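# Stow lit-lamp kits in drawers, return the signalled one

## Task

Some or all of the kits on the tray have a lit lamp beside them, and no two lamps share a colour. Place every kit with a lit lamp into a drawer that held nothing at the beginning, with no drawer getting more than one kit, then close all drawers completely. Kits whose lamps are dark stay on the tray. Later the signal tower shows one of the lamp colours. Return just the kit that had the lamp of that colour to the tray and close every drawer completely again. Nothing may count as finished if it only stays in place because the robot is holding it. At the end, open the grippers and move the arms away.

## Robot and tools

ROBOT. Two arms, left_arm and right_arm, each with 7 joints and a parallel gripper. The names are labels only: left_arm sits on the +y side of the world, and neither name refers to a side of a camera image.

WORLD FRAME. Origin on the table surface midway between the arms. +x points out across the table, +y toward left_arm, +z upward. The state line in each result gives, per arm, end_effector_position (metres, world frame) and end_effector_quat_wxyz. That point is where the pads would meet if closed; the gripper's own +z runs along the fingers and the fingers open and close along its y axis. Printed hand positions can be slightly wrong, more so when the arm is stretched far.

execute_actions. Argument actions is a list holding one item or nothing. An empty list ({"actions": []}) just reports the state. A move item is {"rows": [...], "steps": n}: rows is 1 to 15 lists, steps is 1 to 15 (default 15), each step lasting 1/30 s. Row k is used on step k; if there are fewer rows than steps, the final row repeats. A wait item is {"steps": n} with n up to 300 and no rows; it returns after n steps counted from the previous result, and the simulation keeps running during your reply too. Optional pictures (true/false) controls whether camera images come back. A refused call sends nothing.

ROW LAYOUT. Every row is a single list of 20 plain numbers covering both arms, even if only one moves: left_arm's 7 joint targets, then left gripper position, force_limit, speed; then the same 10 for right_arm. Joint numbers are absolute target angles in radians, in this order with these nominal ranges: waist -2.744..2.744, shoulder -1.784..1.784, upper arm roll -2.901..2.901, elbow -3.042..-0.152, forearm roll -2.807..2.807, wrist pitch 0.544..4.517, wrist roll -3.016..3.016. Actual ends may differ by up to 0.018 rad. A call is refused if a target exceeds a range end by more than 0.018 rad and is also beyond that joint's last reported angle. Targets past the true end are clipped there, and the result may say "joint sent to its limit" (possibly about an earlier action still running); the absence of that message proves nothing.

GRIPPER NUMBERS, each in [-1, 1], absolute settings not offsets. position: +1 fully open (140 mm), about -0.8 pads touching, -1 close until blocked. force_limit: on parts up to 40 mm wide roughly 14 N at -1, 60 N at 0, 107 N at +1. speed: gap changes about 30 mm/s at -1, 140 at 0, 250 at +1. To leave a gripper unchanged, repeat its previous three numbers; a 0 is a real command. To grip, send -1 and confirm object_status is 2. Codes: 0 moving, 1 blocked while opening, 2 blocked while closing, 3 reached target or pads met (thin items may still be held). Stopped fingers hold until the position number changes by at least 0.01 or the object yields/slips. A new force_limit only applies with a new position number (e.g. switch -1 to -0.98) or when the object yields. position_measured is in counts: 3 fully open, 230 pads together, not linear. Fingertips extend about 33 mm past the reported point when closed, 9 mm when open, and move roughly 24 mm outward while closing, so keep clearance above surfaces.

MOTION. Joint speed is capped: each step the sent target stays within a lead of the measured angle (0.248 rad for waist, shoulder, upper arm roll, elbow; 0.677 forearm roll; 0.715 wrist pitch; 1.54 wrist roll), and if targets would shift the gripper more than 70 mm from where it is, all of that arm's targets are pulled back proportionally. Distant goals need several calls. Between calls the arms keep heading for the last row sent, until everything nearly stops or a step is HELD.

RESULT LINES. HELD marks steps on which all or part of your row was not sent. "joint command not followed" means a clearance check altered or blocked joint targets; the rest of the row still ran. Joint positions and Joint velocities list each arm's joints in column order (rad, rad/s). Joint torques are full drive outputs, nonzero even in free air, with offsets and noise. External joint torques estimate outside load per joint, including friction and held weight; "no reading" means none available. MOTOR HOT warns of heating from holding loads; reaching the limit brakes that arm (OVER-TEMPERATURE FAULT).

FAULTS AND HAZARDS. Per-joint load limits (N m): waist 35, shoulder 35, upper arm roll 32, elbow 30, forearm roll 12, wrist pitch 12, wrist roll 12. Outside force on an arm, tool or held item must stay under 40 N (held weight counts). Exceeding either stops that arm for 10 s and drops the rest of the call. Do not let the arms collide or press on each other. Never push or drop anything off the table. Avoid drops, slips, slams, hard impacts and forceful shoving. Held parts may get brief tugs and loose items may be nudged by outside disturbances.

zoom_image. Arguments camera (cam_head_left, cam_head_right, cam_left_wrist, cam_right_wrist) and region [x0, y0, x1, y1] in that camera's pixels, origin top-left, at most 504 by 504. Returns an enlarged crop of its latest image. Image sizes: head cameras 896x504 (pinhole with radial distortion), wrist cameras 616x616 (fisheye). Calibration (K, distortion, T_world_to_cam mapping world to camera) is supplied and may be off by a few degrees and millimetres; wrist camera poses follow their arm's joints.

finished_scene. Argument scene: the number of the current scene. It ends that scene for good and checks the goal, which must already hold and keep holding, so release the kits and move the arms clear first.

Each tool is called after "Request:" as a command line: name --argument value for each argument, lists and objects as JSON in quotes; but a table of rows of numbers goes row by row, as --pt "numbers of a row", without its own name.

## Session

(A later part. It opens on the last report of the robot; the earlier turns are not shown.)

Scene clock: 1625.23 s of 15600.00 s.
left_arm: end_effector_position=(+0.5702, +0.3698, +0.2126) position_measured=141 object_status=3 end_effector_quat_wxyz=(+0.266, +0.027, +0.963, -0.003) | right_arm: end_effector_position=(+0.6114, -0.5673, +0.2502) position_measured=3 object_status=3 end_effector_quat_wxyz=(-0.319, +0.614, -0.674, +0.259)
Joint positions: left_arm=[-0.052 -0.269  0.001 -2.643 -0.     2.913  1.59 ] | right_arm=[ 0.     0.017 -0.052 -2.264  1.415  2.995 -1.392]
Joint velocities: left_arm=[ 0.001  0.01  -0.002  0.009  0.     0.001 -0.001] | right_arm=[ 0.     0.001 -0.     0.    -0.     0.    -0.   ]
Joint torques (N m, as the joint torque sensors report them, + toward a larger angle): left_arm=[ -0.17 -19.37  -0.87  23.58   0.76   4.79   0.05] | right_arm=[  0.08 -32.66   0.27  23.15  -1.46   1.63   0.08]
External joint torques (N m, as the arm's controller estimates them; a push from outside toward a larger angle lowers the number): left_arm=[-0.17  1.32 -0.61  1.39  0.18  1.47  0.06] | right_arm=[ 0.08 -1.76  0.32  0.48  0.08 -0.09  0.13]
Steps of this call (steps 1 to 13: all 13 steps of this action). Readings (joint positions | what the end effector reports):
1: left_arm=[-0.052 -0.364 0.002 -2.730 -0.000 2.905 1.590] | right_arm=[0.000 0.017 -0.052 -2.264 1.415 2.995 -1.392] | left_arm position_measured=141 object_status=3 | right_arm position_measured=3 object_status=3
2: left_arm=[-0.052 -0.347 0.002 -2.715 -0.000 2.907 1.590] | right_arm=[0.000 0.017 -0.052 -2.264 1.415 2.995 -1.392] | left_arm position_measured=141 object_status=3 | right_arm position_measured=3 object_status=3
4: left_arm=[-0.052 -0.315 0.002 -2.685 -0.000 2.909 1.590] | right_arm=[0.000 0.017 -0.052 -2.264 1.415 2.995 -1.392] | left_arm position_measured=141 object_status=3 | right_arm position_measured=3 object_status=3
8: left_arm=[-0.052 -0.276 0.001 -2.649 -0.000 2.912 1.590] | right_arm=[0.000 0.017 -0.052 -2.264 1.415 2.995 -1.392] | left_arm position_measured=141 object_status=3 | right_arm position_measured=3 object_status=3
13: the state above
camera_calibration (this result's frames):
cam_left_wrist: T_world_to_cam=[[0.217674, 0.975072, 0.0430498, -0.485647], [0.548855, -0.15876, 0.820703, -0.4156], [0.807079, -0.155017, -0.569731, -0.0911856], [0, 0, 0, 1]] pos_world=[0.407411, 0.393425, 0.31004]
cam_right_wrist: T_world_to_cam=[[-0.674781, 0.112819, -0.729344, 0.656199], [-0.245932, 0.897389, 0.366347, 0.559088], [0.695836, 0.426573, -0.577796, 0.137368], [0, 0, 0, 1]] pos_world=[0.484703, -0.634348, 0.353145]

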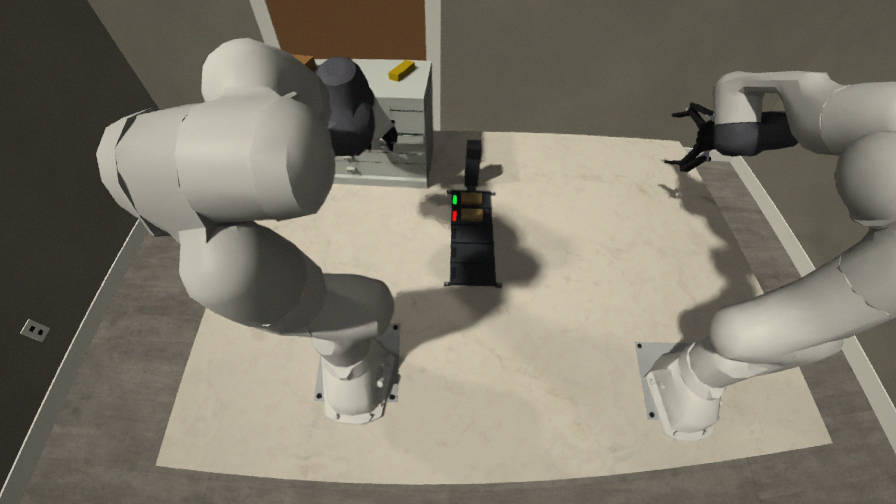

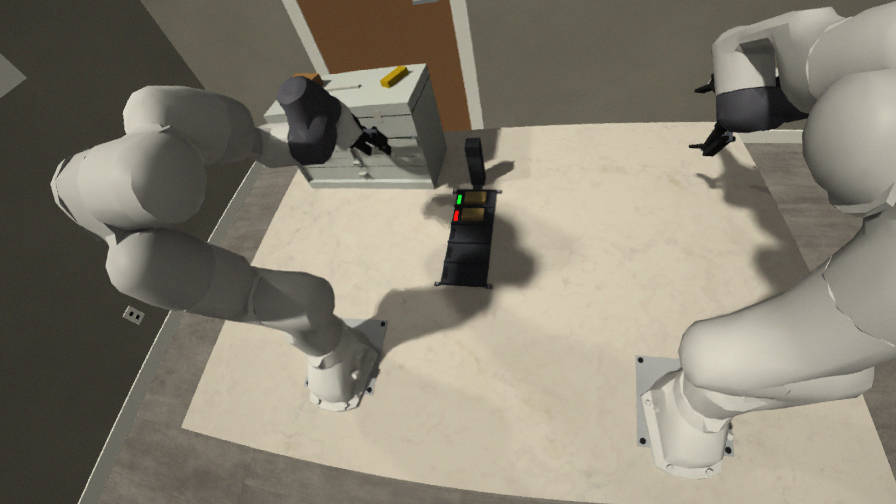

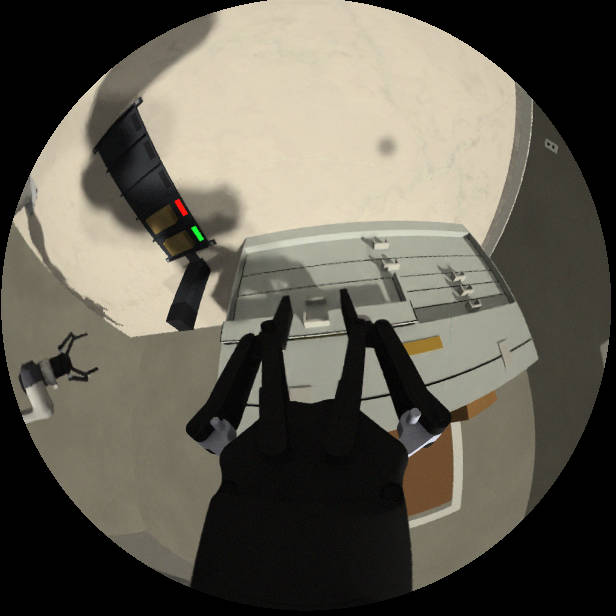

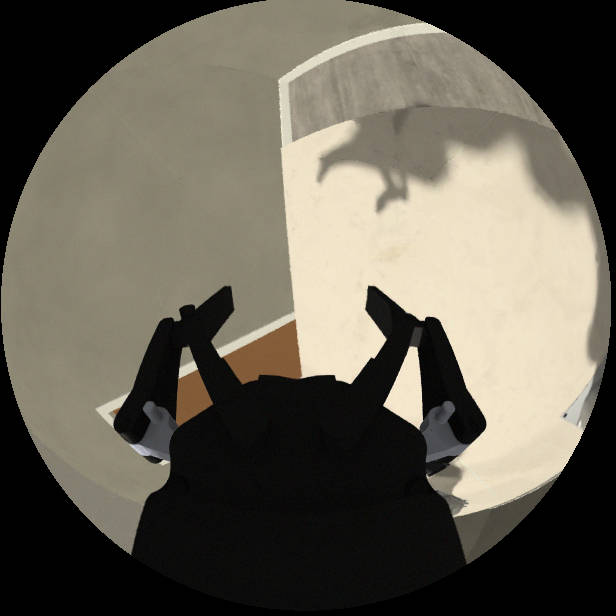

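Request:
execute_actions --actions '[{"rows":[[-0.05,-0.36,0,-2.73,0,2.92,1.588,-0.1,-0.3,0,0.0,0.017,-0.05,-2.264,1.415,2.995,-1.392,1,0,0],[-0.05,-0.36,0,-2.73,0,2.92,1.588,-0.1,-0.3,0,0.0,0.017,-0.05,-2.264,1.415,2.995,-1.392,1,0,0],[-0.05,-0.45,0,-2.85,0,3.0,1.588,-0.1,-0.3,0,0.0,0.017,-0.05,-2.264,1.415,2.995,-1.392,1,0,0],[-0.05,-0.45,0,-2.85,0,3.0,1.588,-0.1,-0.3,0,0.0,0.017,-0.05,-2.264,1.415,2.995,-1.392,1,0,0],[-0.05,-0.45,0,-3.0,0,3.3,1.588,-0.1,-0.3,0,0.0,0.017,-0.05,-2.264,1.415,2.995,-1.392,1,0,0],[-0.05,-0.45,0,-3.0,0,3.3,1.588,-0.1,-0.3,0,0.0,0.017,-0.05,-2.264,1.415,2.995,-1.392,1,0,0],[-0.05,-0.45,0,-3.0,0,3.3,1.588,-0.1,-0.3,0,0.0,0.017,-0.05,-2.264,1.415,2.995,-1.392,1,0,0],[-0.05,-0.4,0,-3.01,0,3.6,1.588,-0.1,-0.3,0,0.0,0.017,-0.05,-2.264,1.415,2.995,-1.392,1,0,0],[-0.05,-0.4,0,-3.01,0,3.6,1.588,-0.1,-0.3,0,0.0,0.017,-0.05,-2.264,1.415,2.995,-1.392,1,0,0],[-0.05,-0.4,0,-3.01,0,3.6,1.588,-0.1,-0.3,0,0.0,0.017,-0.05,-2.264,1.415,2.995,-1.392,1,0,0],[-0.05,-0.4,0,-3.01,0,3.6,1.588,-0.1,-0.3,0,0.0,0.017,-0.05,-2.264,1.415,2.995,-1.392,1,0,0],[-0.05,-0.3,0,-3.02,0,3.8,1.588,-0.1,-0.3,0,0.0,0.017,-0.05,-2.264,1.415,2.995,-1.392,1,0,0]],"steps":15}]' --pictures false

Request:
execute_actions --actions '[{"rows":[[-0.05,-0.25,0,-3.02,0,3.9,1.588,-0.1,-0.3,0,0.0,0.017,-0.05,-2.264,1.415,2.995,-1.392,1,0,0],[-0.05,-0.25,0,-3.02,0,3.9,1.588,-0.1,-0.3,0,0.0,0.017,-0.05,-2.264,1.415,2.995,-1.392,1,0,0],[-0.05,-0.25,0,-3.02,0,3.9,1.588,-0.1,-0.3,0,0.0,0.017,-0.05,-2.264,1.415,2.995,-1.392,1,0,0],[-0.05,-0.15,0,-3.02,0,4.0,1.588,-0.1,-0.3,0,0.0,0.017,-0.05,-2.264,1.415,2.995,-1.392,1,0,0],[-0.05,-0.15,0,-3.02,0,4.0,1.588,-0.1,-0.3,0,0.0,0.017,-0.05,-2.264,1.415,2.995,-1.392,1,0,0],[-0.05,-0.15,0,-3.02,0,4.0,1.588,-0.1,-0.3,0,0.0,0.017,-0.05,-2.264,1.415,2.995,-1.392,1,0,0],[-0.05,-0.05,0,-3.015,0,4.1,1.588,-0.1,-0.3,0,0.0,0.017,-0.05,-2.264,1.415,2.995,-1.392,1,0,0],[-0.05,-0.05,0,-3.015,0,4.1,1.588,-0.1,-0.3,0,0.0,0.017,-0.05,-2.264,1.415,2.995,-1.392,1,0,0],[-0.05,-0.05,0,-3.015,0,4.1,1.588,-0.1,-0.3,0,0.0,0.017,-0.05,-2.264,1.415,2.995,-1.392,1,0,0],[-0.05,0.05,0,-3.01,0,4.2,1.588,-0.1,-0.3,0,0.0,0.017,-0.05,-2.264,1.415,2.995,-1.392,1,0,0],[-0.05,0.05,0,-3.01,0,4.2,1.588,-0.1,-0.3,0,0.0,0.017,-0.05,-2.264,1.415,2.995,-1.392,1,0,0],[-0.05,0.05,0,-3.01,0,4.2,1.588,-0.1,-0.3,0,0.0,0.017,-0.05,-2.264,1.415,2.995,-1.392,1,0,0],[-0.05,0.116,0,-2.989,0,4.251,1.588,-0.1,-0.3,0,0.0,0.017,-0.05,-2.264,1.415,2.995,-1.392,1,0,0]],"steps":15}]' --pictures false

Request:
execute_actions --actions '[{"steps":25}]' --pictures false

Request:
execute_actions --actions '[{"rows":[[-0.05,0.128,0,-2.963,0,4.228,1.588,-0.1,-0.3,0,0.0,0.017,-0.05,-2.264,1.415,2.995,-1.392,1,0,0]],"steps":15}]' --pictures false

Request:
execute_actions --actions '[{"rows":[[-0.05,0.128,0,-2.963,0,4.23,1.588,-1,-0.3,-0.5,0.0,0.017,-0.05,-2.264,1.415,2.995,-1.392,1,0,0]],"steps":15}]' --pictures false

Scene clock: 1675.90 s of 15600.00 s.
left_arm: end_effector_position=(+0.5311, +0.3712, +0.2153) position_measured=141 object_status=3 end_effector_quat_wxyz=(+0.427, +0.026, +0.904, -0.004) | right_arm: end_effector_position=(+0.6114, -0.5673, +0.2502) position_measured=3 object_status=3 end_effector_quat_wxyz=(-0.319, +0.614, -0.674, +0.259)
Joint positions: left_arm=[-0.052 -0.324  0.001 -3.013  0.     3.572  1.59 ] | right_arm=[ 0.     0.017 -0.052 -2.264  1.415  2.995 -1.392]
Joint velocities: left_arm=[ 0.002  0.374 -0.001 -0.128 -0.001  1.326 -0.001] | right_arm=[ 0.    -0.001 -0.     0.002  0.    -0.001 -0.001]
Joint torques (N m, as the joint torque sensors report them, + toward a larger angle): left_arm=[  1.6  -18.9   -0.31  20.1    0.56   5.14  -0.01] | right_arm=[ -0.02 -32.25  -0.28  22.94  -1.57   1.58   0.02]
External joint torques (N m, as the arm's controller estimates them; a push from outside toward a larger angle lowers the number): left_arm=[ 1.58  1.05 -0.04 -1.1   0.23  1.24  0.01] | right_arm=[-0.02 -1.22 -0.22  0.2  -0.03 -0.15  0.06]
Steps of this call (steps 1 to 15: the robot went on to your last target; steps 16 to 90: nothing new was sent; then 47.17 s passed at rest; steps 91 to 105: all 15 steps of this action). Readings (joint positions | what the end effector reports):
91: left_arm=[-0.052 -0.287 0.001 -2.663 -0.000 2.915 1.590] | right_arm=[0.000 0.017 -0.052 -2.264 1.415 2.995 -1.392] | left_arm position_measured=141 object_status=3 | right_arm position_measured=3 object_status=3
92: left_arm=[-0.052 -0.312 0.001 -2.687 -0.000 2.915 1.590] | right_arm=[0.000 0.017 -0.052 -2.264 1.415 2.995 -1.392] | left_arm position_measured=141 object_status=3 | right_arm position_measured=3 object_status=3
94: left_arm=[-0.052 -0.387 0.001 -2.772 0.000 2.941 1.590] | right_arm=[0.000 0.017 -0.052 -2.264 1.415 2.995 -1.392] | left_arm position_measured=141 object_status=3 | right_arm position_measured=3 object_status=3
98: left_arm=[-0.052 -0.429 0.001 -2.958 0.000 3.164 1.590] | right_arm=[0.000 0.017 -0.052 -2.264 1.415 2.995 -1.392] | left_arm position_measured=141 object_status=3 | right_arm position_measured=3 object_status=3
105: the state above

Scene clock: 1676.40 s of 15600.00 s.
left_arm: end_effector_position=(+0.5440, +0.3709, +0.1830) position_measured=141 object_status=3 end_effector_quat_wxyz=(+0.505, +0.024, +0.863, -0.004) | right_arm: end_effector_position=(+0.6114, -0.5673, +0.2502) position_measured=3 object_status=3 end_effector_quat_wxyz=(-0.319, +0.614, -0.674, +0.259)
Joint positions: left_arm=[-0.052  0.086  0.001 -2.998  0.     4.143  1.59 ] | right_arm=[ 0.     0.017 -0.052 -2.264  1.415  2.995 -1.392]
Joint velocities: left_arm=[-0.     0.464  0.001  0.064  0.001  0.599 -0.001] | right_arm=[-0.001  0.001 -0.    -0.     0.     0.    -0.001]
Joint torques (N m, as the joint torque sensors report them, + toward a larger angle): left_arm=[  1.19 -25.98  -0.1   12.12   0.25   4.87  -0.01] | right_arm=[  0.31 -33.07  -0.02  23.56  -1.53   1.6    0.06]
External joint torques (N m, as the arm's controller estimates them; a push from outside toward a larger angle lowers the number): left_arm=[ 1.09  1.33 -0.3   0.27  0.3   0.97  0.02] | right_arm=[ 0.41 -2.19  0.13  0.91  0.   -0.14  0.1 ]
Steps of this call (steps 1 to 15: all 15 steps of this action). Readings (joint positions | what the end effector reports):
1: left_arm=[-0.052 -0.304 0.001 -3.015 0.000 3.630 1.590] | right_arm=[0.000 0.017 -0.052 -2.264 1.415 2.995 -1.392] | left_arm position_measured=141 object_status=3 | right_arm position_measured=3 object_status=3
2: left_arm=[-0.052 -0.285 0.001 -3.016 0.000 3.677 1.590] | right_arm=[0.000 0.017 -0.052 -2.264 1.415 2.995 -1.392] | left_arm position_measured=141 object_status=3 | right_arm position_measured=3 object_status=3
4: left_arm=[-0.052 -0.245 0.001 -3.015 0.000 3.768 1.590] | right_arm=[0.000 0.017 -0.052 -2.264 1.415 2.995 -1.392] | left_arm position_measured=141 object_status=3 | right_arm position_measured=3 object_status=3
8: left_arm=[-0.052 -0.117 0.001 -3.015 0.000 3.925 1.590] | right_arm=[0.000 0.017 -0.052 -2.264 1.415 2.995 -1.392] | left_arm position_measured=141 object_status=3 | right_arm position_measured=3 object_status=3
15: the state above

Scene clock: 1677.23 s of 15600.00 s.
left_arm: end_effector_position=(+0.5504, +0.3706, +0.2044) position_measured=141 object_status=3 end_effector_quat_wxyz=(+0.540, +0.024, +0.841, -0.005) | right_arm: end_effector_position=(+0.6114, -0.5673, +0.2502) position_measured=3 object_status=3 end_effector_quat_wxyz=(-0.319, +0.614, -0.674, +0.259)
Joint positions: left_arm=[-0.052  0.114  0.001 -2.991  0.     4.246  1.59 ] | right_arm=[ 0.     0.017 -0.052 -2.264  1.415  2.995 -1.392]
Joint velocities: left_arm=[-0.001 -0.001 -0.    -0.001  0.001  0.005  0.   ] | right_arm=[ 0.     0.     0.001  0.    -0.001  0.     0.   ]
Joint torques (N m, as the joint torque sensors report them, + toward a larger angle): left_arm=[  0.25 -19.16  -0.07  10.03   0.17   3.93  -0.08] | right_arm=[  0.03 -32.95   0.07  22.93  -1.53   1.63   0.05]
External joint torques (N m, as the arm's controller estimates them; a push from outside toward a larger angle lowers the number): left_arm=[ 0.29  2.36 -0.14  0.19  0.13  0.71 -0.05] | right_arm=[ 0.1  -2.13  0.2   0.3   0.   -0.1   0.09]
Steps of this call (steps 1 to 25: the robot went on to your last target). Readings (joint positions | what the end effector reports):
1: left_arm=[-0.052 0.097 0.001 -2.997 0.000 4.161 1.590] | right_arm=[0.000 0.017 -0.052 -2.264 1.415 2.995 -1.392] | left_arm position_measured=141 object_status=3 | right_arm position_measured=3 object_status=3
2: left_arm=[-0.052 0.105 0.001 -2.995 0.000 4.176 1.590] | right_arm=[0.000 0.017 -0.052 -2.264 1.415 2.995 -1.392] | left_arm position_measured=141 object_status=3 | right_arm position_measured=3 object_status=3
4: left_arm=[-0.052 0.111 0.001 -2.993 0.000 4.199 1.590] | right_arm=[0.000 0.017 -0.052 -2.264 1.415 2.995 -1.392] | left_arm position_measured=141 object_status=3 | right_arm position_measured=3 object_status=3
8: left_arm=[-0.052 0.113 0.001 -2.991 0.000 4.226 1.590] | right_arm=[0.000 0.017 -0.052 -2.264 1.415 2.995 -1.392] | left_arm position_measured=141 object_status=3 | right_arm position_measured=3 object_status=3
25: the state above

Scene clock: 1677.73 s of 15600.00 s.
left_arm: end_effector_position=(+0.5594, +0.3703, +0.2046) position_measured=141 object_status=3 end_effector_quat_wxyz=(+0.541, +0.024, +0.841, -0.005) | right_arm: end_effector_position=(+0.6114, -0.5673, +0.2502) position_measured=3 object_status=3 end_effector_quat_wxyz=(-0.319, +0.614, -0.674, +0.259)
Joint positions: left_arm=[-0.052  0.126  0.001 -2.965  0.     4.233  1.59 ] | right_arm=[ 0.     0.017 -0.052 -2.264  1.415  2.995 -1.392]
Joint velocities: left_arm=[-0.001  0.001 -0.    -0.     0.    -0.005  0.001] | right_arm=[ 0.     0.001  0.001  0.001 -0.001  0.    -0.002]
Joint torques (N m, as the joint torque sensors report them, + toward a larger angle): left_arm=[  0.28 -20.81  -0.32  10.64   0.25   2.54   0.01] | right_arm=[  0.03 -32.57   0.15  23.84  -1.54   1.64   0.02]
External joint torques (N m, as the arm's controller estimates them; a push from outside toward a larger angle lowers the number): left_arm=[ 0.28  1.38 -0.44  0.47  0.2  -0.68  0.03] | right_arm=[ 0.03 -1.7   0.21  1.15 -0.01 -0.08  0.06]
Steps of this call (steps 1 to 15: all 15 steps of this action). Readings (joint positions | what the end effector reports):
1: left_arm=[-0.052 0.117 0.001 -2.985 0.000 4.244 1.590] | right_arm=[0.000 0.017 -0.052 -2.264 1.415 2.995 -1.392] | left_arm position_measured=141 object_status=3 | right_arm position_measured=3 object_status=3
2: left_arm=[-0.052 0.120 0.001 -2.978 0.000 4.242 1.590] | right_arm=[0.000 0.017 -0.052 -2.264 1.415 2.995 -1.392] | left_arm position_measured=141 object_status=3 | right_arm position_measured=3 object_status=3
4: left_arm=[-0.052 0.124 0.001 -2.970 0.000 4.239 1.590] | right_arm=[0.000 0.017 -0.052 -2.264 1.415 2.995 -1.392] | left_arm position_measured=141 object_status=3 | right_arm position_measured=3 object_status=3
8: left_arm=[-0.052 0.125 0.001 -2.965 0.000 4.235 1.590] | right_arm=[0.000 0.017 -0.052 -2.264 1.415 2.995 -1.392] | left_arm position_measured=141 object_status=3 | right_arm position_measured=3 object_status=3
15: the state above

Scene clock: 1678.23 s of 15600.00 s.
left_arm: end_effector_position=(+0.5596, +0.3719, +0.2047) position_measured=192 object_status=0 end_effector_quat_wxyz=(+0.541, +0.022, +0.841, -0.004) | right_arm: end_effector_position=(+0.6114, -0.5673, +0.2502) position_measured=3 object_status=3 end_effector_quat_wxyz=(-0.319, +0.614, -0.674, +0.259)
Joint positions: left_arm=[-0.05   0.126  0.001 -2.964 -0.001  4.233  1.59 ] | right_arm=[ 0.     0.017 -0.052 -2.264  1.415  2.995 -1.392]
Joint velocities: left_arm=[-0.001  0.001 -0.    -0.     0.001 -0.001 -0.   ] | right_arm=[ 0.     0.    -0.     0.002  0.001  0.001  0.   ]
Joint torques (N m, as the joint torque sensors report them, + toward a larger angle): left_arm=[  0.02 -20.97  -0.02  10.52   0.58   2.9    0.02] | right_arm=[  0.07 -32.47   0.08  23.57  -1.59   1.62   0.05]
External joint torques (N m, as the arm's controller estimates them; a push from outside toward a larger angle lowers the number): left_arm=[ 0.04  1.22 -0.12  0.34  0.53 -0.32  0.04] | right_arm=[ 0.06 -1.4   0.13  0.75 -0.04 -0.11  0.09]
Steps of this call (steps 1 to 15: all 15 steps of this action). Readings (joint positions | what the end effector reports):
1: left_arm=[-0.052 0.126 0.001 -2.965 0.000 4.233 1.590] | right_arm=[0.000 0.017 -0.052 -2.264 1.415 2.995 -1.392] | left_arm position_measured=141 object_status=0 | right_arm position_measured=3 object_status=3
2: left_arm=[-0.052 0.126 0.001 -2.965 0.000 4.233 1.590] | right_arm=[0.000 0.017 -0.052 -2.264 1.415 2.995 -1.392] | left_arm position_measured=145 object_status=0 | right_arm position_measured=3 object_status=3
4: left_arm=[-0.052 0.126 0.001 -2.965 0.000 4.233 1.590] | right_arm=[0.000 0.017 -0.052 -2.264 1.415 2.995 -1.392] | left_arm position_measured=155 object_status=0 | right_arm position_measured=3 object_status=3
8: left_arm=[-0.052 0.126 0.001 -2.964 0.000 4.233 1.590] | right_arm=[0.000 0.017 -0.052 -2.264 1.415 2.995 -1.392] | left_arm position_measured=173 object_status=0 | right_arm position_measured=3 object_status=3
15: the state above

Request:
execute_actions --actions '[{"rows":[[-0.05,0.132,0,-2.954,0,4.22,1.588,-1,-0.3,-0.5,0.0,0.017,-0.05,-2.264,1.415,2.995,-1.392,1,0,0],[-0.05,0.136,0,-2.945,0,4.214,1.588,-1,-0.3,-0.5,0.0,0.017,-0.05,-2.264,1.415,2.995,-1.392,1,0,0],[-0.05,0.14,0,-2.936,0,4.208,1.588,-1,-0.3,-0.5,0.0,0.017,-0.05,-2.264,1.415,2.995,-1.392,1,0,0],[-0.05,0.144,0,-2.927,0,4.203,1.588,-1,-0.3,-0.5,0.0,0.017,-0.05,-2.264,1.415,2.995,-1.392,1,0,0],[-0.05,0.148,0,-2.918,0,4.198,1.588,-1,-0.3,-0.5,0.0,0.017,-0.05,-2.264,1.415,2.995,-1.392,1,0,0],[-0.05,0.152,0,-2.909,0,4.193,1.588,-1,-0.3,-0.5,0.0,0.017,-0.05,-2.264,1.415,2.995,-1.392,1,0,0],[-0.05,0.156,0,-2.902,0,4.19,1.588,-1,-0.3,-0.5,0.0,0.017,-0.05,-2.264,1.415,2.995,-1.392,1,0,0],[-0.05,0.159,0,-2.895,0,4.188,1.588,-1,-0.3,-0.5,0.0,0.017,-0.05,-2.264,1.415,2.995,-1.392,1,0,0],[-0.05,0.161,0,-2.891,0,4.187,1.588,-1,-0.3,-0.5,0.0,0.017,-0.05,-2.264,1.415,2.995,-1.392,1,0,0],[-0.05,0.163,0,-2.887,0,4.186,1.588,-1,-0.3,-0.5,0.0,0.017,-0.05,-2.264,1.415,2.995,-1.392,1,0,0]],"steps":15}]' --pictures false

Request:
execute_actions --actions '[{"rows":[[-0.05,0.167,0,-2.878,0,4.182,1.588,-1,-0.3,-0.5,0.0,0.017,-0.05,-2.264,1.415,2.995,-1.392,1,0,0]],"steps":12}]' --pictures false

Scene clock: 1700.17 s of 15600.00 s.
left_arm: end_effector_position=(+0.5840, +0.3703, +0.2044) position_measured=192 object_status=2 end_effector_quat_wxyz=(+0.541, +0.023, +0.841, -0.004) | right_arm: end_effector_position=(+0.6114, -0.5673, +0.2502) position_measured=3 object_status=3 end_effector_quat_wxyz=(-0.319, +0.614, -0.674, +0.259)
Joint positions: left_arm=[-0.05   0.16   0.001 -2.892 -0.     4.195  1.59 ] | right_arm=[ 0.     0.017 -0.052 -2.264  1.415  2.995 -1.392]
Joint velocities: left_arm=[-0.001  0.001 -0.001  0.003  0.    -0.004 -0.001] | right_arm=[ 0.    -0.    -0.001 -0.001  0.001 -0.001 -0.001]
Joint torques (N m, as the joint torque sensors report them, + toward a larger angle): left_arm=[ -0.52 -21.65   0.31  13.82   0.42   1.93   0.02] | right_arm=[ -0.26 -33.06  -0.33  22.67  -1.54   1.67   0.04]
External joint torques (N m, as the arm's controller estimates them; a push from outside toward a larger angle lowers the number): left_arm=[-0.49  2.48  0.19  2.91  0.35 -1.26  0.04] | right_arm=[-0.21 -2.23 -0.22  0.08 -0.02 -0.06  0.09]
Steps of this call (steps 1 to 15: the robot went on to your last target; steps 16 to 90: nothing new was sent; then 18.43 s passed at rest; steps 91 to 105: all 15 steps of this action). Readings (joint positions | what the end effector reports):
91: left_arm=[-0.050 0.127 0.001 -2.963 -0.001 4.232 1.590] | right_arm=[0.000 0.017 -0.052 -2.264 1.415 2.995 -1.392] | left_arm position_measured=192 object_status=2 | right_arm position_measured=3 object_status=3
92: left_arm=[-0.050 0.129 0.001 -2.959 -0.001 4.230 1.590] | right_arm=[0.000 0.017 -0.052 -2.264 1.415 2.995 -1.392] | left_arm position_measured=192 object_status=2 | right_arm position_measured=3 object_status=3
94: left_arm=[-0.050 0.135 0.001 -2.946 -0.001 4.224 1.590] | right_arm=[0.000 0.017 -0.052 -2.264 1.415 2.995 -1.392] | left_arm position_measured=192 object_status=2 | right_arm position_measured=3 object_status=3
98: left_arm=[-0.050 0.150 0.001 -2.914 -0.001 4.207 1.590] | right_arm=[0.000 0.017 -0.052 -2.264 1.415 2.995 -1.392] | left_arm position_measured=192 object_status=2 | right_arm position_measured=3 object_status=3
105: the state above

Scene clock: 1700.57 s of 15600.00 s.
left_arm: end_effector_position=(+0.5852, +0.3702, +0.2043) position_measured=192 object_status=2 end_effector_quat_wxyz=(+0.541, +0.023, +0.841, -0.004) | right_arm: end_effector_position=(+0.6114, -0.5673, +0.2502) position_measured=3 object_status=3 end_effector_quat_wxyz=(-0.319, +0.614, -0.674, +0.259)
Joint positions: left_arm=[-0.05   0.163  0.001 -2.889 -0.     4.194  1.59 ] | right_arm=[ 0.     0.017 -0.052 -2.264  1.415  2.995 -1.392]
Joint velocities: left_arm=[ 0.001  0.001 -0.     0.001 -0.001 -0.001 -0.001] | right_arm=[ 0.002  0.001 -0.002  0.     0.002  0.001  0.001]
Joint torques (N m, as the joint torque sensors report them, + toward a larger angle): left_arm=[ -0.7  -21.33  -0.46  16.67   0.33   1.43  -0.08] | right_arm=[  0.34 -33.02  -0.22  22.76  -1.51   1.62   0.02]
External joint torques (N m, as the arm's controller estimates them; a push from outside toward a larger angle lowers the number): left_arm=[-0.74  2.9  -0.66  5.64  0.26 -1.8  -0.06] | right_arm=[ 0.28 -2.17 -0.22  0.12  0.03 -0.09  0.07]
Steps of this call (steps 1 to 12: all 12 steps of this action). Readings (joint positions | what the end effector reports):
1: left_arm=[-0.050 0.161 0.001 -2.891 -0.000 4.194 1.590] | right_arm=[0.000 0.017 -0.052 -2.264 1.415 2.995 -1.392] | left_arm position_measured=192 object_status=2 | right_arm position_measured=3 object_status=3
2: left_arm=[-0.050 0.162 0.001 -2.889 -0.000 4.194 1.590] | right_arm=[0.000 0.017 -0.052 -2.264 1.415 2.995 -1.392] | left_arm position_measured=192 object_status=2 | right_arm position_measured=3 object_status=3
4: left_arm=[-0.050 0.162 0.001 -2.889 -0.000 4.194 1.590] | right_arm=[0.000 0.017 -0.052 -2.264 1.415 2.995 -1.392] | left_arm position_measured=192 object_status=2 | right_arm position_measured=3 object_status=3
8: left_arm=[-0.050 0.163 0.001 -2.889 -0.000 4.194 1.590] | right_arm=[0.000 0.017 -0.052 -2.264 1.415 2.995 -1.392] | left_arm position_measured=192 object_status=2 | right_arm position_measured=3 object_status=3
12: the state above

Request:
execute_actions --actions '[{"rows":[[-0.05,0.161,0,-2.891,0,4.19,1.588,-0.1,-0.3,0,0.0,0.017,-0.05,-2.264,1.415,2.995,-1.392,1,0,0],[-0.05,0.161,0,-2.891,0,4.19,1.588,-0.1,-0.3,0,0.0,0.017,-0.05,-2.264,1.415,2.995,-1.392,1,0,0],[-0.05,0.161,0,-2.891,0,4.19,1.588,-0.1,-0.3,0,0.0,0.017,-0.05,-2.264,1.415,2.995,-1.392,1,0,0],[-0.05,0.161,0,-2.891,0,4.19,1.588,-0.1,-0.3,0,0.0,0.017,-0.05,-2.264,1.415,2.995,-1.392,1,0,0],[-0.05,0.161,0,-2.891,0,4.19,1.588,-0.1,-0.3,0,0.0,0.017,-0.05,-2.264,1.415,2.995,-1.392,1,0,0],[-0.05,0.161,0,-2.891,0,4.19,1.588,-0.1,-0.3,0,0.0,0.017,-0.05,-2.264,1.415,2.995,-1.392,1,0,0],[-0.05,0.161,0,-2.891,0,4.19,1.588,-0.1,-0.3,0,0.0,0.017,-0.05,-2.264,1.415,2.995,-1.392,1,0,0],[-0.05,0.14,0,-2.935,0,4.215,1.588,-0.1,-0.3,0,0.0,0.017,-0.05,-2.264,1.415,2.995,-1.392,1,0,0],[-0.05,0.14,0,-2.935,0,4.215,1.588,-0.1,-0.3,0,0.0,0.017,-0.05,-2.264,1.415,2.995,-1.392,1,0,0],[-0.05,0.106,0,-3.005,0,4.2,1.588,-0.1,-0.3,0,0.0,0.017,-0.05,-2.264,1.415,2.995,-1.392,1,0,0],[-0.05,0.106,0,-3.005,0,4.2,1.588,-0.1,-0.3,0,0.0,0.017,-0.05,-2.264,1.415,2.995,-1.392,1,0,0],[-0.05,0.106,0,-3.005,0,4.0,1.588,-0.1,-0.3,0,0.0,0.017,-0.05,-2.264,1.415,2.995,-1.392,1,0,0]],"steps":15}]' --pictures false

Request:
execute_actions --actions '[{"rows":[[0.0,0.05,0,-3.005,0,3.8,1.7,-0.1,-0.3,0,0.0,0.017,-0.05,-2.264,1.415,2.995,-1.392,1,0,0],[0.03,0.0,0,-3.005,0,3.7,1.75,-0.1,-0.3,0,0.0,0.017,-0.05,-2.264,1.415,2.995,-1.392,1,0,0],[0.06,-0.05,0,-3.005,0,3.6,1.8,-0.1,-0.3,0,0.0,0.017,-0.05,-2.264,1.415,2.995,-1.392,1,0,0],[0.1,-0.1,0,-3.005,0,3.5,1.85,-0.1,-0.3,0,0.0,0.017,-0.05,-2.264,1.415,2.995,-1.392,1,0,0],[0.14,-0.15,0,-3.005,0,3.4,1.9,-0.1,-0.3,0,0.0,0.017,-0.05,-2.264,1.415,2.995,-1.392,1,0,0],[0.18,-0.2,0,-3.005,0,3.3,1.95,-0.1,-0.3,0,0.0,0.017,-0.05,-2.264,1.415,2.995,-1.392,1,0,0],[0.22,-0.25,0,-3.0,0,3.25,2.0,-0.1,-0.3,0,0.0,0.017,-0.05,-2.264,1.415,2.995,-1.392,1,0,0],[0.26,-0.3,0,-2.98,0,3.2,2.0,-0.1,-0.3,0,0.0,0.017,-0.05,-2.264,1.415,2.995,-1.392,1,0,0],[0.3,-0.35,0,-2.95,0,3.15,2.0,-0.1,-0.3,0,0.0,0.017,-0.05,-2.264,1.415,2.995,-1.392,1,0,0],[0.34,-0.38,0,-2.93,0,3.1,2.0,-0.1,-0.3,0,0.0,0.017,-0.05,-2.264,1.415,2.995,-1.392,1,0,0],[0.37,-0.4,0,-2.92,0,3.065,2.0,-0.1,-0.3,0,0.0,0.017,-0.05,-2.264,1.415,2.995,-1.392,1,0,0]],"steps":15}]' --pictures false

Request:
execute_actions --actions '[{"rows":[[0.37,-0.4,0,-2.92,0,3.065,2.0,-0.1,-0.3,0,0.0,0.017,-0.05,-2.264,1.415,2.995,-1.392,1,0,0],[0.37,-0.4,0,-2.92,0,3.065,2.0,-0.1,-0.3,0,0.0,0.017,-0.05,-2.264,1.415,2.995,-1.392,1,0,0],[0.37,-0.4,0,-2.92,0,3.065,2.0,-0.1,-0.3,0,0.0,0.017,-0.05,-2.264,1.415,2.995,-1.392,1,0,0],[0.37,-0.3,0,-2.83,0,3.065,2.0,-0.1,-0.3,0,0.0,0.017,-0.05,-2.264,1.415,2.995,-1.392,1,0,0],[0.37,-0.3,0,-2.83,0,3.065,2.0,-0.1,-0.3,0,0.0,0.017,-0.05,-2.264,1.415,2.995,-1.392,1,0,0],[0.37,-0.3,0,-2.83,0,3.065,2.0,-0.1,-0.3,0,0.0,0.017,-0.05,-2.264,1.415,2.995,-1.392,1,0,0],[0.37,-0.2,0,-2.73,0,3.065,2.0,-0.1,-0.3,0,0.0,0.017,-0.05,-2.264,1.415,2.995,-1.392,1,0,0],[0.37,-0.2,0,-2.73,0,3.065,2.0,-0.1,-0.3,0,0.0,0.017,-0.05,-2.264,1.415,2.995,-1.392,1,0,0],[0.37,-0.2,0,-2.73,0,3.065,2.0,-0.1,-0.3,0,0.0,0.017,-0.05,-2.264,1.415,2.995,-1.392,1,0,0],[0.37,-0.1,0,-2.63,0,3.065,2.0,-0.1,-0.3,0,0.0,0.017,-0.05,-2.264,1.415,2.995,-1.392,1,0,0]],"steps":15}]' --pictures false

Request:
execute_actions --actions '[{"rows":[[0.37,-0.0121,0,-2.5346,0,3.065,2.0,-0.1,-0.3,0,0.0,0.017,-0.05,-2.264,1.415,2.995,-1.392,1,0,0]],"steps":15}]'

Request:
zoom_image --camera "cam_left_wrist" --region '[200, 200, 440, 440]'

Scene clock: 1799.13 s of 15600.00 s.
left_arm: end_effector_position=(+0.5362, +0.3719, +0.1547) position_measured=141 object_status=3 end_effector_quat_wxyz=(+0.474, +0.024, +0.880, -0.004) | right_arm: end_effector_position=(+0.6114, -0.5673, +0.2502) position_measured=3 object_status=3 end_effector_quat_wxyz=(-0.319, +0.614, -0.674, +0.259)
Joint positions: left_arm=[-0.05   0.112  0.001 -2.997 -0.     4.096  1.59 ] | right_arm=[ 0.     0.017 -0.052 -2.264  1.415  2.995 -1.392]
Joint velocities: left_arm=[ 0.    -0.033 -0.001 -0.115  0.001 -0.57   0.   ] | right_arm=[-0.001  0.     0.     0.001  0.001  0.     0.001]
Joint torques (N m, as the joint torque sensors report them, + toward a larger angle): left_arm=[ -0.21 -24.58   0.14  10.31   0.2    3.07   0.02] | right_arm=[  0.26 -32.72   0.54  22.95  -1.58   1.62   0.02]
External joint torques (N m, as the arm's controller estimates them; a push from outside toward a larger angle lowers the number): left_arm=[-0.15 -2.32  0.09 -1.27  0.14 -0.64  0.04] | right_arm=[ 0.21 -1.81  0.56  0.27 -0.04 -0.1   0.07]
Steps of this call (steps 1 to 15: the robot went on to your last target; steps 16 to 90: nothing new was sent; then 95.07 s passed at rest; steps 91 to 105: all 15 steps of this action). Readings (joint positions | what the end effector reports):
91: left_arm=[-0.050 0.162 0.001 -2.890 -0.000 4.194 1.590] | right_arm=[0.000 0.017 -0.052 -2.264 1.415 2.995 -1.392] | left_arm position_measured=192 object_status=0 | right_arm position_measured=3 object_status=3
92: left_arm=[-0.050 0.162 0.001 -2.890 -0.000 4.194 1.590] | right_arm=[0.000 0.017 -0.052 -2.264 1.415 2.995 -1.392] | left_arm position_measured=191 object_status=0 | right_arm position_measured=3 object_status=3
94: left_arm=[-0.050 0.162 0.001 -2.890 -0.000 4.194 1.590] | right_arm=[0.000 0.017 -0.052 -2.264 1.415 2.995 -1.392] | left_arm position_measured=171 object_status=0 | right_arm position_measured=3 object_status=3
98: left_arm=[-0.050 0.157 0.001 -2.899 -0.000 4.196 1.590] | right_arm=[0.000 0.017 -0.052 -2.264 1.415 2.995 -1.392] | left_arm position_measured=142 object_status=0 | right_arm position_measured=3 object_status=3
105: the state above

Scene clock: 1799.63 s of 15600.00 s.
left_arm: end_effector_position=(+0.4911, +0.5771, +0.2011) position_measured=141 object_status=3 end_effector_quat_wxyz=(+0.323, -0.035, +0.939, +0.111) | right_arm: end_effector_position=(+0.6114, -0.5673, +0.2502) position_measured=3 object_status=3 end_effector_quat_wxyz=(-0.319, +0.614, -0.674, +0.259)
Joint positions: left_arm=[ 0.353 -0.388  0.003 -2.92   0.     3.228  1.866] | right_arm=[ 0.     0.017 -0.052 -2.264  1.415  2.995 -1.392]
Joint velocities: left_arm=[ 0.229 -0.235  0.     0.073  0.001 -0.925  0.423] | right_arm=[-0.001 -0.001 -0.002 -0.002  0.     0.001 -0.001]
Joint torques (N m, as the joint torque sensors report them, + toward a larger angle): left_arm=[-1.29 -9.74 -1.84 17.07  0.67  1.73  0.38] | right_arm=[  0.29 -32.28   0.22  23.04  -1.49   1.62   0.02]
External joint torques (N m, as the arm's controller estimates them; a push from outside toward a larger angle lowers the number): left_arm=[ 1.33 -1.16  1.75  1.06 -0.45 -0.94  0.4 ] | right_arm=[ 0.38 -1.52  0.38  0.51  0.02 -0.11  0.07]
Steps of this call (steps 1 to 15: all 15 steps of this action). Readings (joint positions | what the end effector reports):
1: left_arm=[-0.041 0.100 -0.002 -3.001 0.001 4.048 1.600] | right_arm=[0.000 0.017 -0.052 -2.264 1.415 2.995 -1.392] | left_arm position_measured=141 object_status=3 | right_arm position_measured=3 object_status=3
2: left_arm=[-0.022 0.075 -0.003 -3.004 0.001 3.988 1.614] | right_arm=[0.000 0.017 -0.052 -2.264 1.415 2.995 -1.392] | left_arm position_measured=141 object_status=3 | right_arm position_measured=3 object_status=3
4: left_arm=[0.026 0.004 -0.003 -3.006 0.002 3.859 1.649] | right_arm=[0.000 0.017 -0.052 -2.264 1.415 2.995 -1.392] | left_arm position_measured=141 object_status=3 | right_arm position_measured=3 object_status=3
8: left_arm=[0.147 -0.155 -0.003 -3.002 0.002 3.607 1.733] | right_arm=[0.000 0.017 -0.052 -2.264 1.415 2.995 -1.392] | left_arm position_measured=141 object_status=3 | right_arm position_measured=3 object_status=3
15: the state above

Scene clock: 1800.13 s of 15600.00 s.
left_arm: end_effector_position=(+0.5434, +0.6060, +0.1622) position_measured=141 object_status=3 end_effector_quat_wxyz=(+0.249, +0.007, +0.963, +0.103) | right_arm: end_effector_position=(+0.6114, -0.5673, +0.2502) position_measured=3 object_status=3 end_effector_quat_wxyz=(-0.319, +0.614, -0.674, +0.259)
Joint positions: left_arm=[ 0.367 -0.111  0.002 -2.642 -0.     3.077  1.969] | right_arm=[ 0.     0.017 -0.052 -2.264  1.415  2.995 -1.392]
Joint velocities: left_arm=[-0.001  0.144 -0.001  0.136  0.    -0.052  0.081] | right_arm=[-0.    -0.001  0.    -0.001 -0.001  0.001 -0.   ]
Joint torques (N m, as the joint torque sensors report them, + toward a larger angle): left_arm=[  0.78 -24.77  -1.16  20.87   0.8    2.92   0.33] | right_arm=[  0.29 -32.54   0.07  22.86  -1.52   1.67   0.09]
External joint torques (N m, as the arm's controller estimates them; a push from outside toward a larger angle lowers the number): left_arm=[ 0.76  1.41 -1.07  1.04  0.36 -0.46  0.34] | right_arm=[ 0.23 -1.6   0.07  0.2   0.01 -0.05  0.13]
Steps of this call (steps 1 to 15: all 15 steps of this action). Readings (joint positions | what the end effector reports):
1: left_arm=[0.358 -0.393 0.003 -2.919 0.000 3.200 1.879] | right_arm=[0.000 0.017 -0.052 -2.264 1.415 2.995 -1.392] | left_arm position_measured=141 object_status=3 | right_arm position_measured=3 object_status=3
2: left_arm=[0.362 -0.396 0.003 -2.919 0.000 3.177 1.891] | right_arm=[0.000 0.017 -0.052 -2.264 1.415 2.995 -1.392] | left_arm position_measured=141 object_status=3 | right_arm position_measured=3 object_status=3
4: left_arm=[0.366 -0.376 0.003 -2.899 -0.000 3.141 1.911] | right_arm=[0.000 0.017 -0.052 -2.264 1.415 2.995 -1.392] | left_arm position_measured=141 object_status=3 | right_arm position_measured=3 object_status=3
8: left_arm=[0.367 -0.263 0.003 -2.792 -0.000 3.101 1.940] | right_arm=[0.000 0.017 -0.052 -2.264 1.415 2.995 -1.392] | left_arm position_measured=141 object_status=3 | right_arm position_measured=3 object_status=3
15: the state above

Scene clock: 1800.63 s of 15600.00 s.
left_arm: end_effector_position=(+0.5747, +0.6188, +0.1593) position_measured=141 object_status=3 end_effector_quat_wxyz=(+0.249, +0.016, +0.963, +0.105) | right_arm: end_effector_position=(+0.6114, -0.5673, +0.2502) position_measured=3 object_status=3 end_effector_quat_wxyz=(-0.319, +0.614, -0.674, +0.259)
Joint positions: left_arm=[ 0.368 -0.014  0.002 -2.536 -0.     3.07   1.988] | right_arm=[ 0.     0.017 -0.052 -2.264  1.415  2.995 -1.392]
Joint velocities: left_arm=[-0.001  0.     0.     0.003 -0.002 -0.002  0.014] | right_arm=[ 0.     0.001  0.001  0.001  0.    -0.     0.   ]
Joint torques (N m, as the joint torque sensors report them, + toward a larger angle): left_arm=[  0.89 -25.62  -0.98  21.93   0.8    2.65   0.47] | right_arm=[  0.18 -32.69  -0.11  23.34  -1.54   1.62   0.06]
External joint torques (N m, as the arm's controller estimates them; a push from outside toward a larger angle lowers the number): left_arm=[ 0.86  2.08 -0.99  1.54  0.32 -0.67  0.47] | right_arm=[ 0.2  -1.86 -0.03  0.71 -0.02 -0.11  0.11]
Steps of this call (steps 1 to 15: all 15 steps of this action). Readings (joint positions | what the end effector reports):
1: left_arm=[0.368 -0.088 0.002 -2.616 -0.000 3.075 1.971] | right_arm=[0.000 0.017 -0.052 -2.264 1.415 2.995 -1.392] | left_arm position_measured=141 object_status=3 | right_arm position_measured=3 object_status=3
2: left_arm=[0.368 -0.062 0.002 -2.587 -0.000 3.074 1.973] | right_arm=[0.000 0.017 -0.052 -2.264 1.415 2.995 -1.392] | left_arm position_measured=141 object_status=3 | right_arm position_measured=3 object_status=3
4: left_arm=[0.368 -0.032 0.002 -2.556 -0.000 3.073 1.977] | right_arm=[0.000 0.017 -0.052 -2.264 1.415 2.995 -1.392] | left_arm position_measured=141 object_status=3 | right_arm position_measured=3 object_status=3
8: left_arm=[0.368 -0.016 0.002 -2.540 -0.000 3.071 1.983] | right_arm=[0.000 0.017 -0.052 -2.264 1.415 2.995 -1.392] | left_arm position_measured=141 object_status=3 | right_arm position_measured=3 object_status=3
15: the state above
camera_calibration (this result's frames):
cam_left_wrist: T_world_to_cam=[[0.144732, 0.960944, 0.23588, -0.707207], [0.587865, -0.275265, 0.760686, -0.275568], [0.795906, 0.0285699, -0.604745, -0.188109], [0, 0, 0, 1]] pos_world=[0.41407, 0.609106, 0.262678]
cam_right_wrist: T_world_to_cam=[[-0.674781, 0.112819, -0.729343, 0.656199], [-0.245932, 0.897389, 0.366347, 0.559088], [0.695836, 0.426573, -0.577796, 0.137368], [0, 0, 0, 1]] pos_world=[0.484703, -0.634349, 0.353145]

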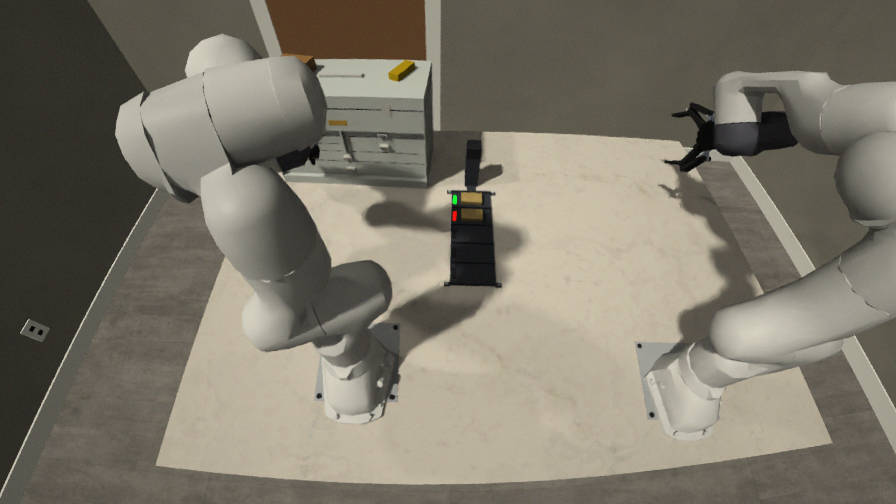

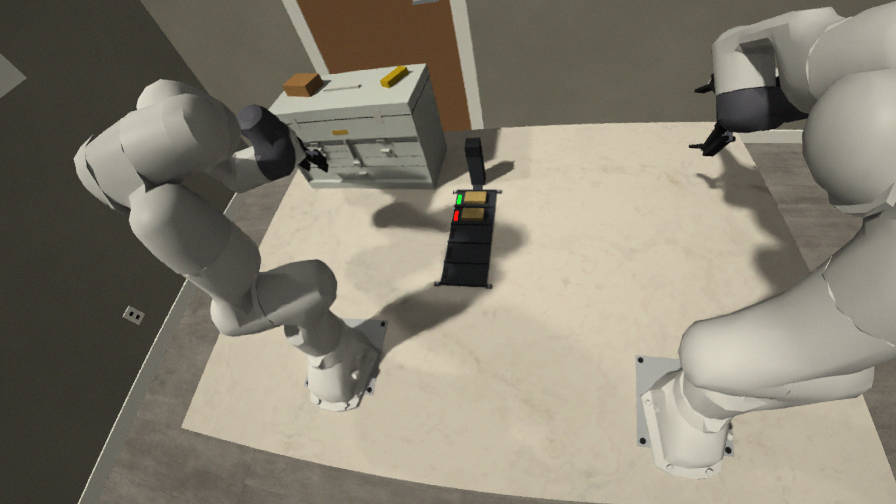

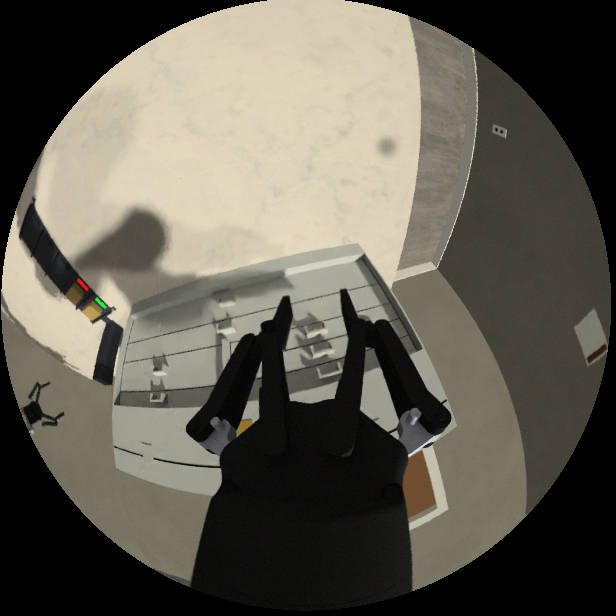

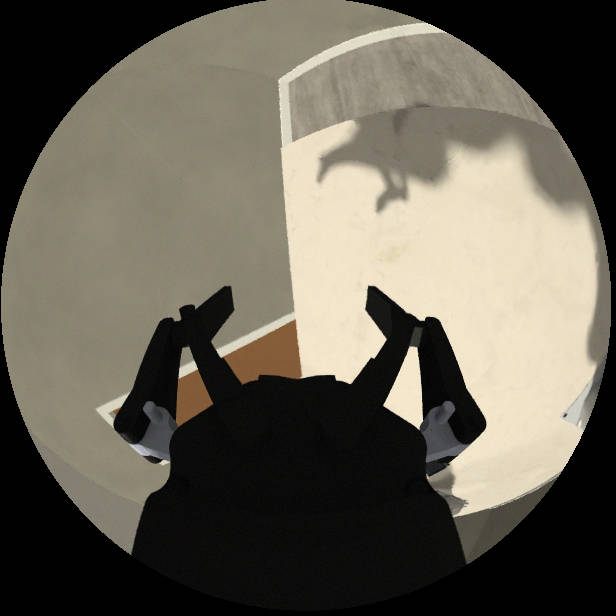

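Region (200, 200, 440, 440) of cam_left_wrist's 616x616 image, scaled by 2.100, with more detail than that image has.

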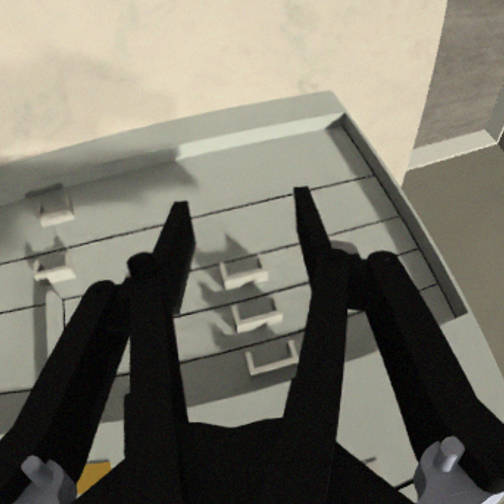

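Request:
execute_actions --actions '[{"rows":[[0.362,0.007,0,-2.51,0,3.055,2.0,-0.1,-0.3,0,0.0,0.017,-0.05,-2.264,1.415,2.995,-1.392,1,0,0],[0.362,0.007,0,-2.51,0,3.05,2.0,-0.1,-0.3,0,0.0,0.017,-0.05,-2.264,1.415,2.995,-1.392,1,0,0],[0.362,0.007,0,-2.51,0,3.048,2.0,-0.1,-0.3,0,0.0,0.017,-0.05,-2.264,1.415,2.995,-1.392,1,0,0],[0.356,0.026,0,-2.485,0,3.046,2.0,-0.1,-0.3,0,0.0,0.017,-0.05,-2.264,1.415,2.995,-1.392,1,0,0],[0.356,0.026,0,-2.485,0,3.046,2.0,-0.1,-0.3,0,0.0,0.017,-0.05,-2.264,1.415,2.995,-1.392,1,0,0],[0.356,0.026,0,-2.485,0,3.046,2.0,-0.1,-0.3,0,0.0,0.017,-0.05,-2.264,1.415,2.995,-1.392,1,0,0],[0.35,0.045,0,-2.461,0,3.046,2.0,-0.1,-0.3,0,0.0,0.017,-0.05,-2.264,1.415,2.995,-1.392,1,0,0]],"steps":15}]'

Request:
zoom_image --camera "cam_left_wrist" --region '[240, 240, 400, 400]'

Scene clock: 1819.17 s of 15600.00 s.
left_arm: end_effector_position=(+0.5983, +0.6181, +0.1586) position_measured=141 object_status=3 end_effector_quat_wxyz=(+0.249, +0.026, +0.963, +0.104) | right_arm: end_effector_position=(+0.6114, -0.5673, +0.2502) position_measured=3 object_status=3 end_effector_quat_wxyz=(-0.319, +0.614, -0.674, +0.259)
Joint positions: left_arm=[ 0.353  0.043  0.002 -2.463 -0.     3.051  1.993] | right_arm=[ 0.     0.017 -0.052 -2.264  1.415  2.995 -1.392]
Joint velocities: left_arm=[ 0.001  0.007 -0.     0.01  -0.001 -0.007 -0.001] | right_arm=[-0.001 -0.    -0.    -0.002 -0.    -0.    -0.001]
Joint torques (N m, as the joint torque sensors report them, + toward a larger angle): left_arm=[ -2.3  -28.78  -1.24  20.72   0.78   2.8    0.44] | right_arm=[  0.19 -32.75   0.04  23.31  -1.52   1.67   0.08]
External joint torques (N m, as the arm's controller estimates them; a push from outside toward a larger angle lowers the number): left_arm=[-2.42  1.05 -1.4   0.19  0.29 -0.52  0.44] | right_arm=[ 0.3  -1.87  0.2   0.66  0.01 -0.06  0.12]
Steps of this call (steps 1 to 15: the robot went on to your last target; steps 16 to 90: nothing new was sent; then 15.03 s passed at rest; steps 91 to 105: all 15 steps of this action). Readings (joint positions | what the end effector reports):
91: left_arm=[0.367 -0.010 0.002 -2.530 -0.000 3.067 1.993] | right_arm=[0.000 0.017 -0.052 -2.264 1.415 2.995 -1.392] | left_arm position_measured=141 object_status=3 | right_arm position_measured=3 object_status=3
92: left_arm=[0.367 -0.005 0.002 -2.523 -0.000 3.065 1.993] | right_arm=[0.000 0.017 -0.052 -2.264 1.415 2.995 -1.392] | left_arm position_measured=141 object_status=3 | right_arm position_measured=3 object_status=3
94: left_arm=[0.365 0.005 0.002 -2.510 -0.000 3.060 1.993] | right_arm=[0.000 0.017 -0.052 -2.264 1.415 2.995 -1.392] | left_arm position_measured=141 object_status=3 | right_arm position_measured=3 object_status=3
98: left_arm=[0.357 0.031 0.002 -2.478 -0.000 3.055 1.993] | right_arm=[0.000 0.017 -0.052 -2.264 1.415 2.995 -1.392] | left_arm position_measured=141 object_status=3 | right_arm position_measured=3 object_status=3
105: the state above
camera_calibration (this result's frames):
cam_left_wrist: T_world_to_cam=[[0.16392, 0.957567, 0.237058, -0.719304], [0.58458, -0.287861, 0.758553, -0.279052], [0.794605, 0.0142373, -0.60696, -0.197318], [0, 0, 0, 1]] pos_world=[0.437827, 0.611262, 0.262429]
cam_right_wrist: T_world_to_cam=[[-0.674781, 0.112819, -0.729344, 0.656198], [-0.245932, 0.897389, 0.366347, 0.559088], [0.695836, 0.426573, -0.577796, 0.137368], [0, 0, 0, 1]] pos_world=[0.484703, -0.634348, 0.353145]

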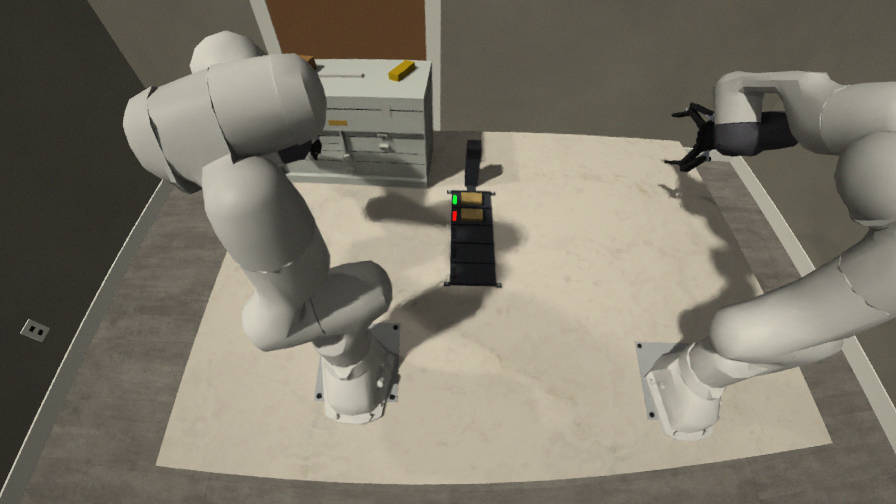

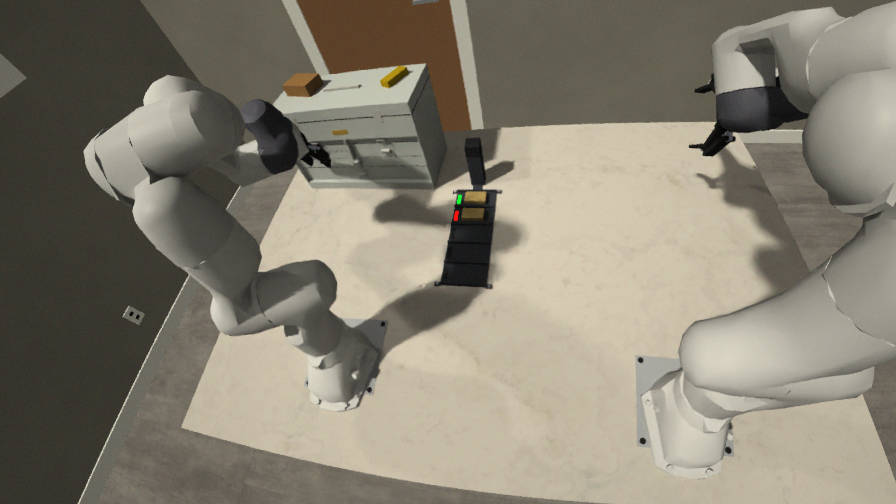

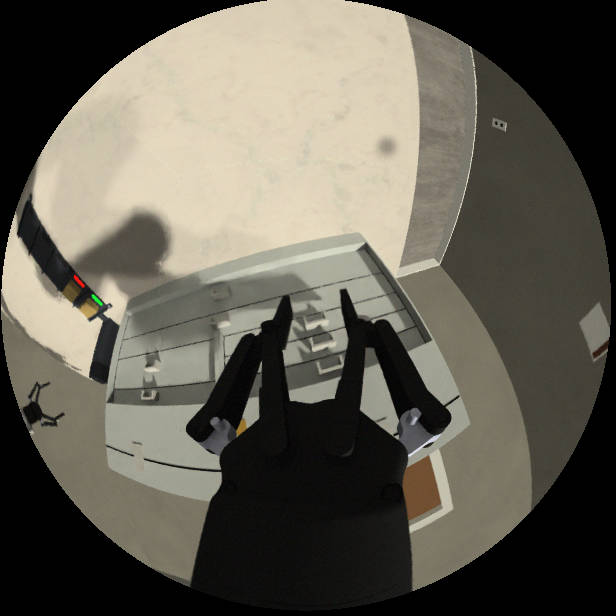

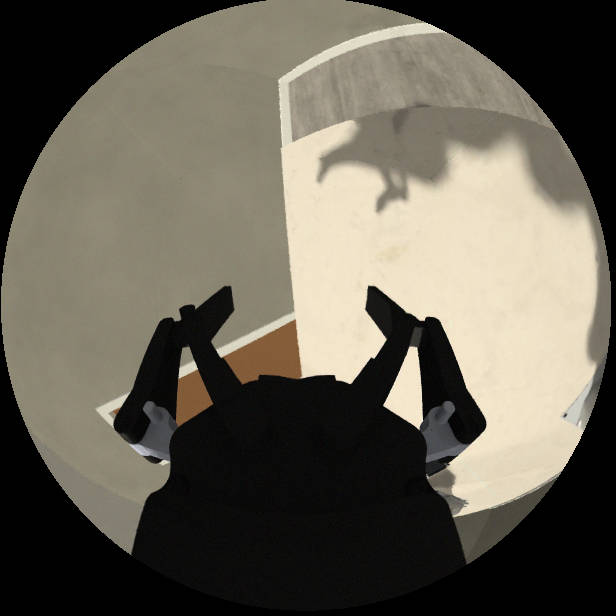

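Region (240, 240, 400, 400) of cam_left_wrist's 616x616 image, scaled by 3.150, with more detail than that image has.

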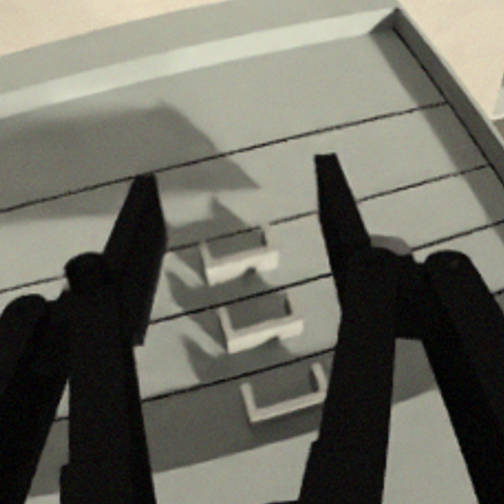

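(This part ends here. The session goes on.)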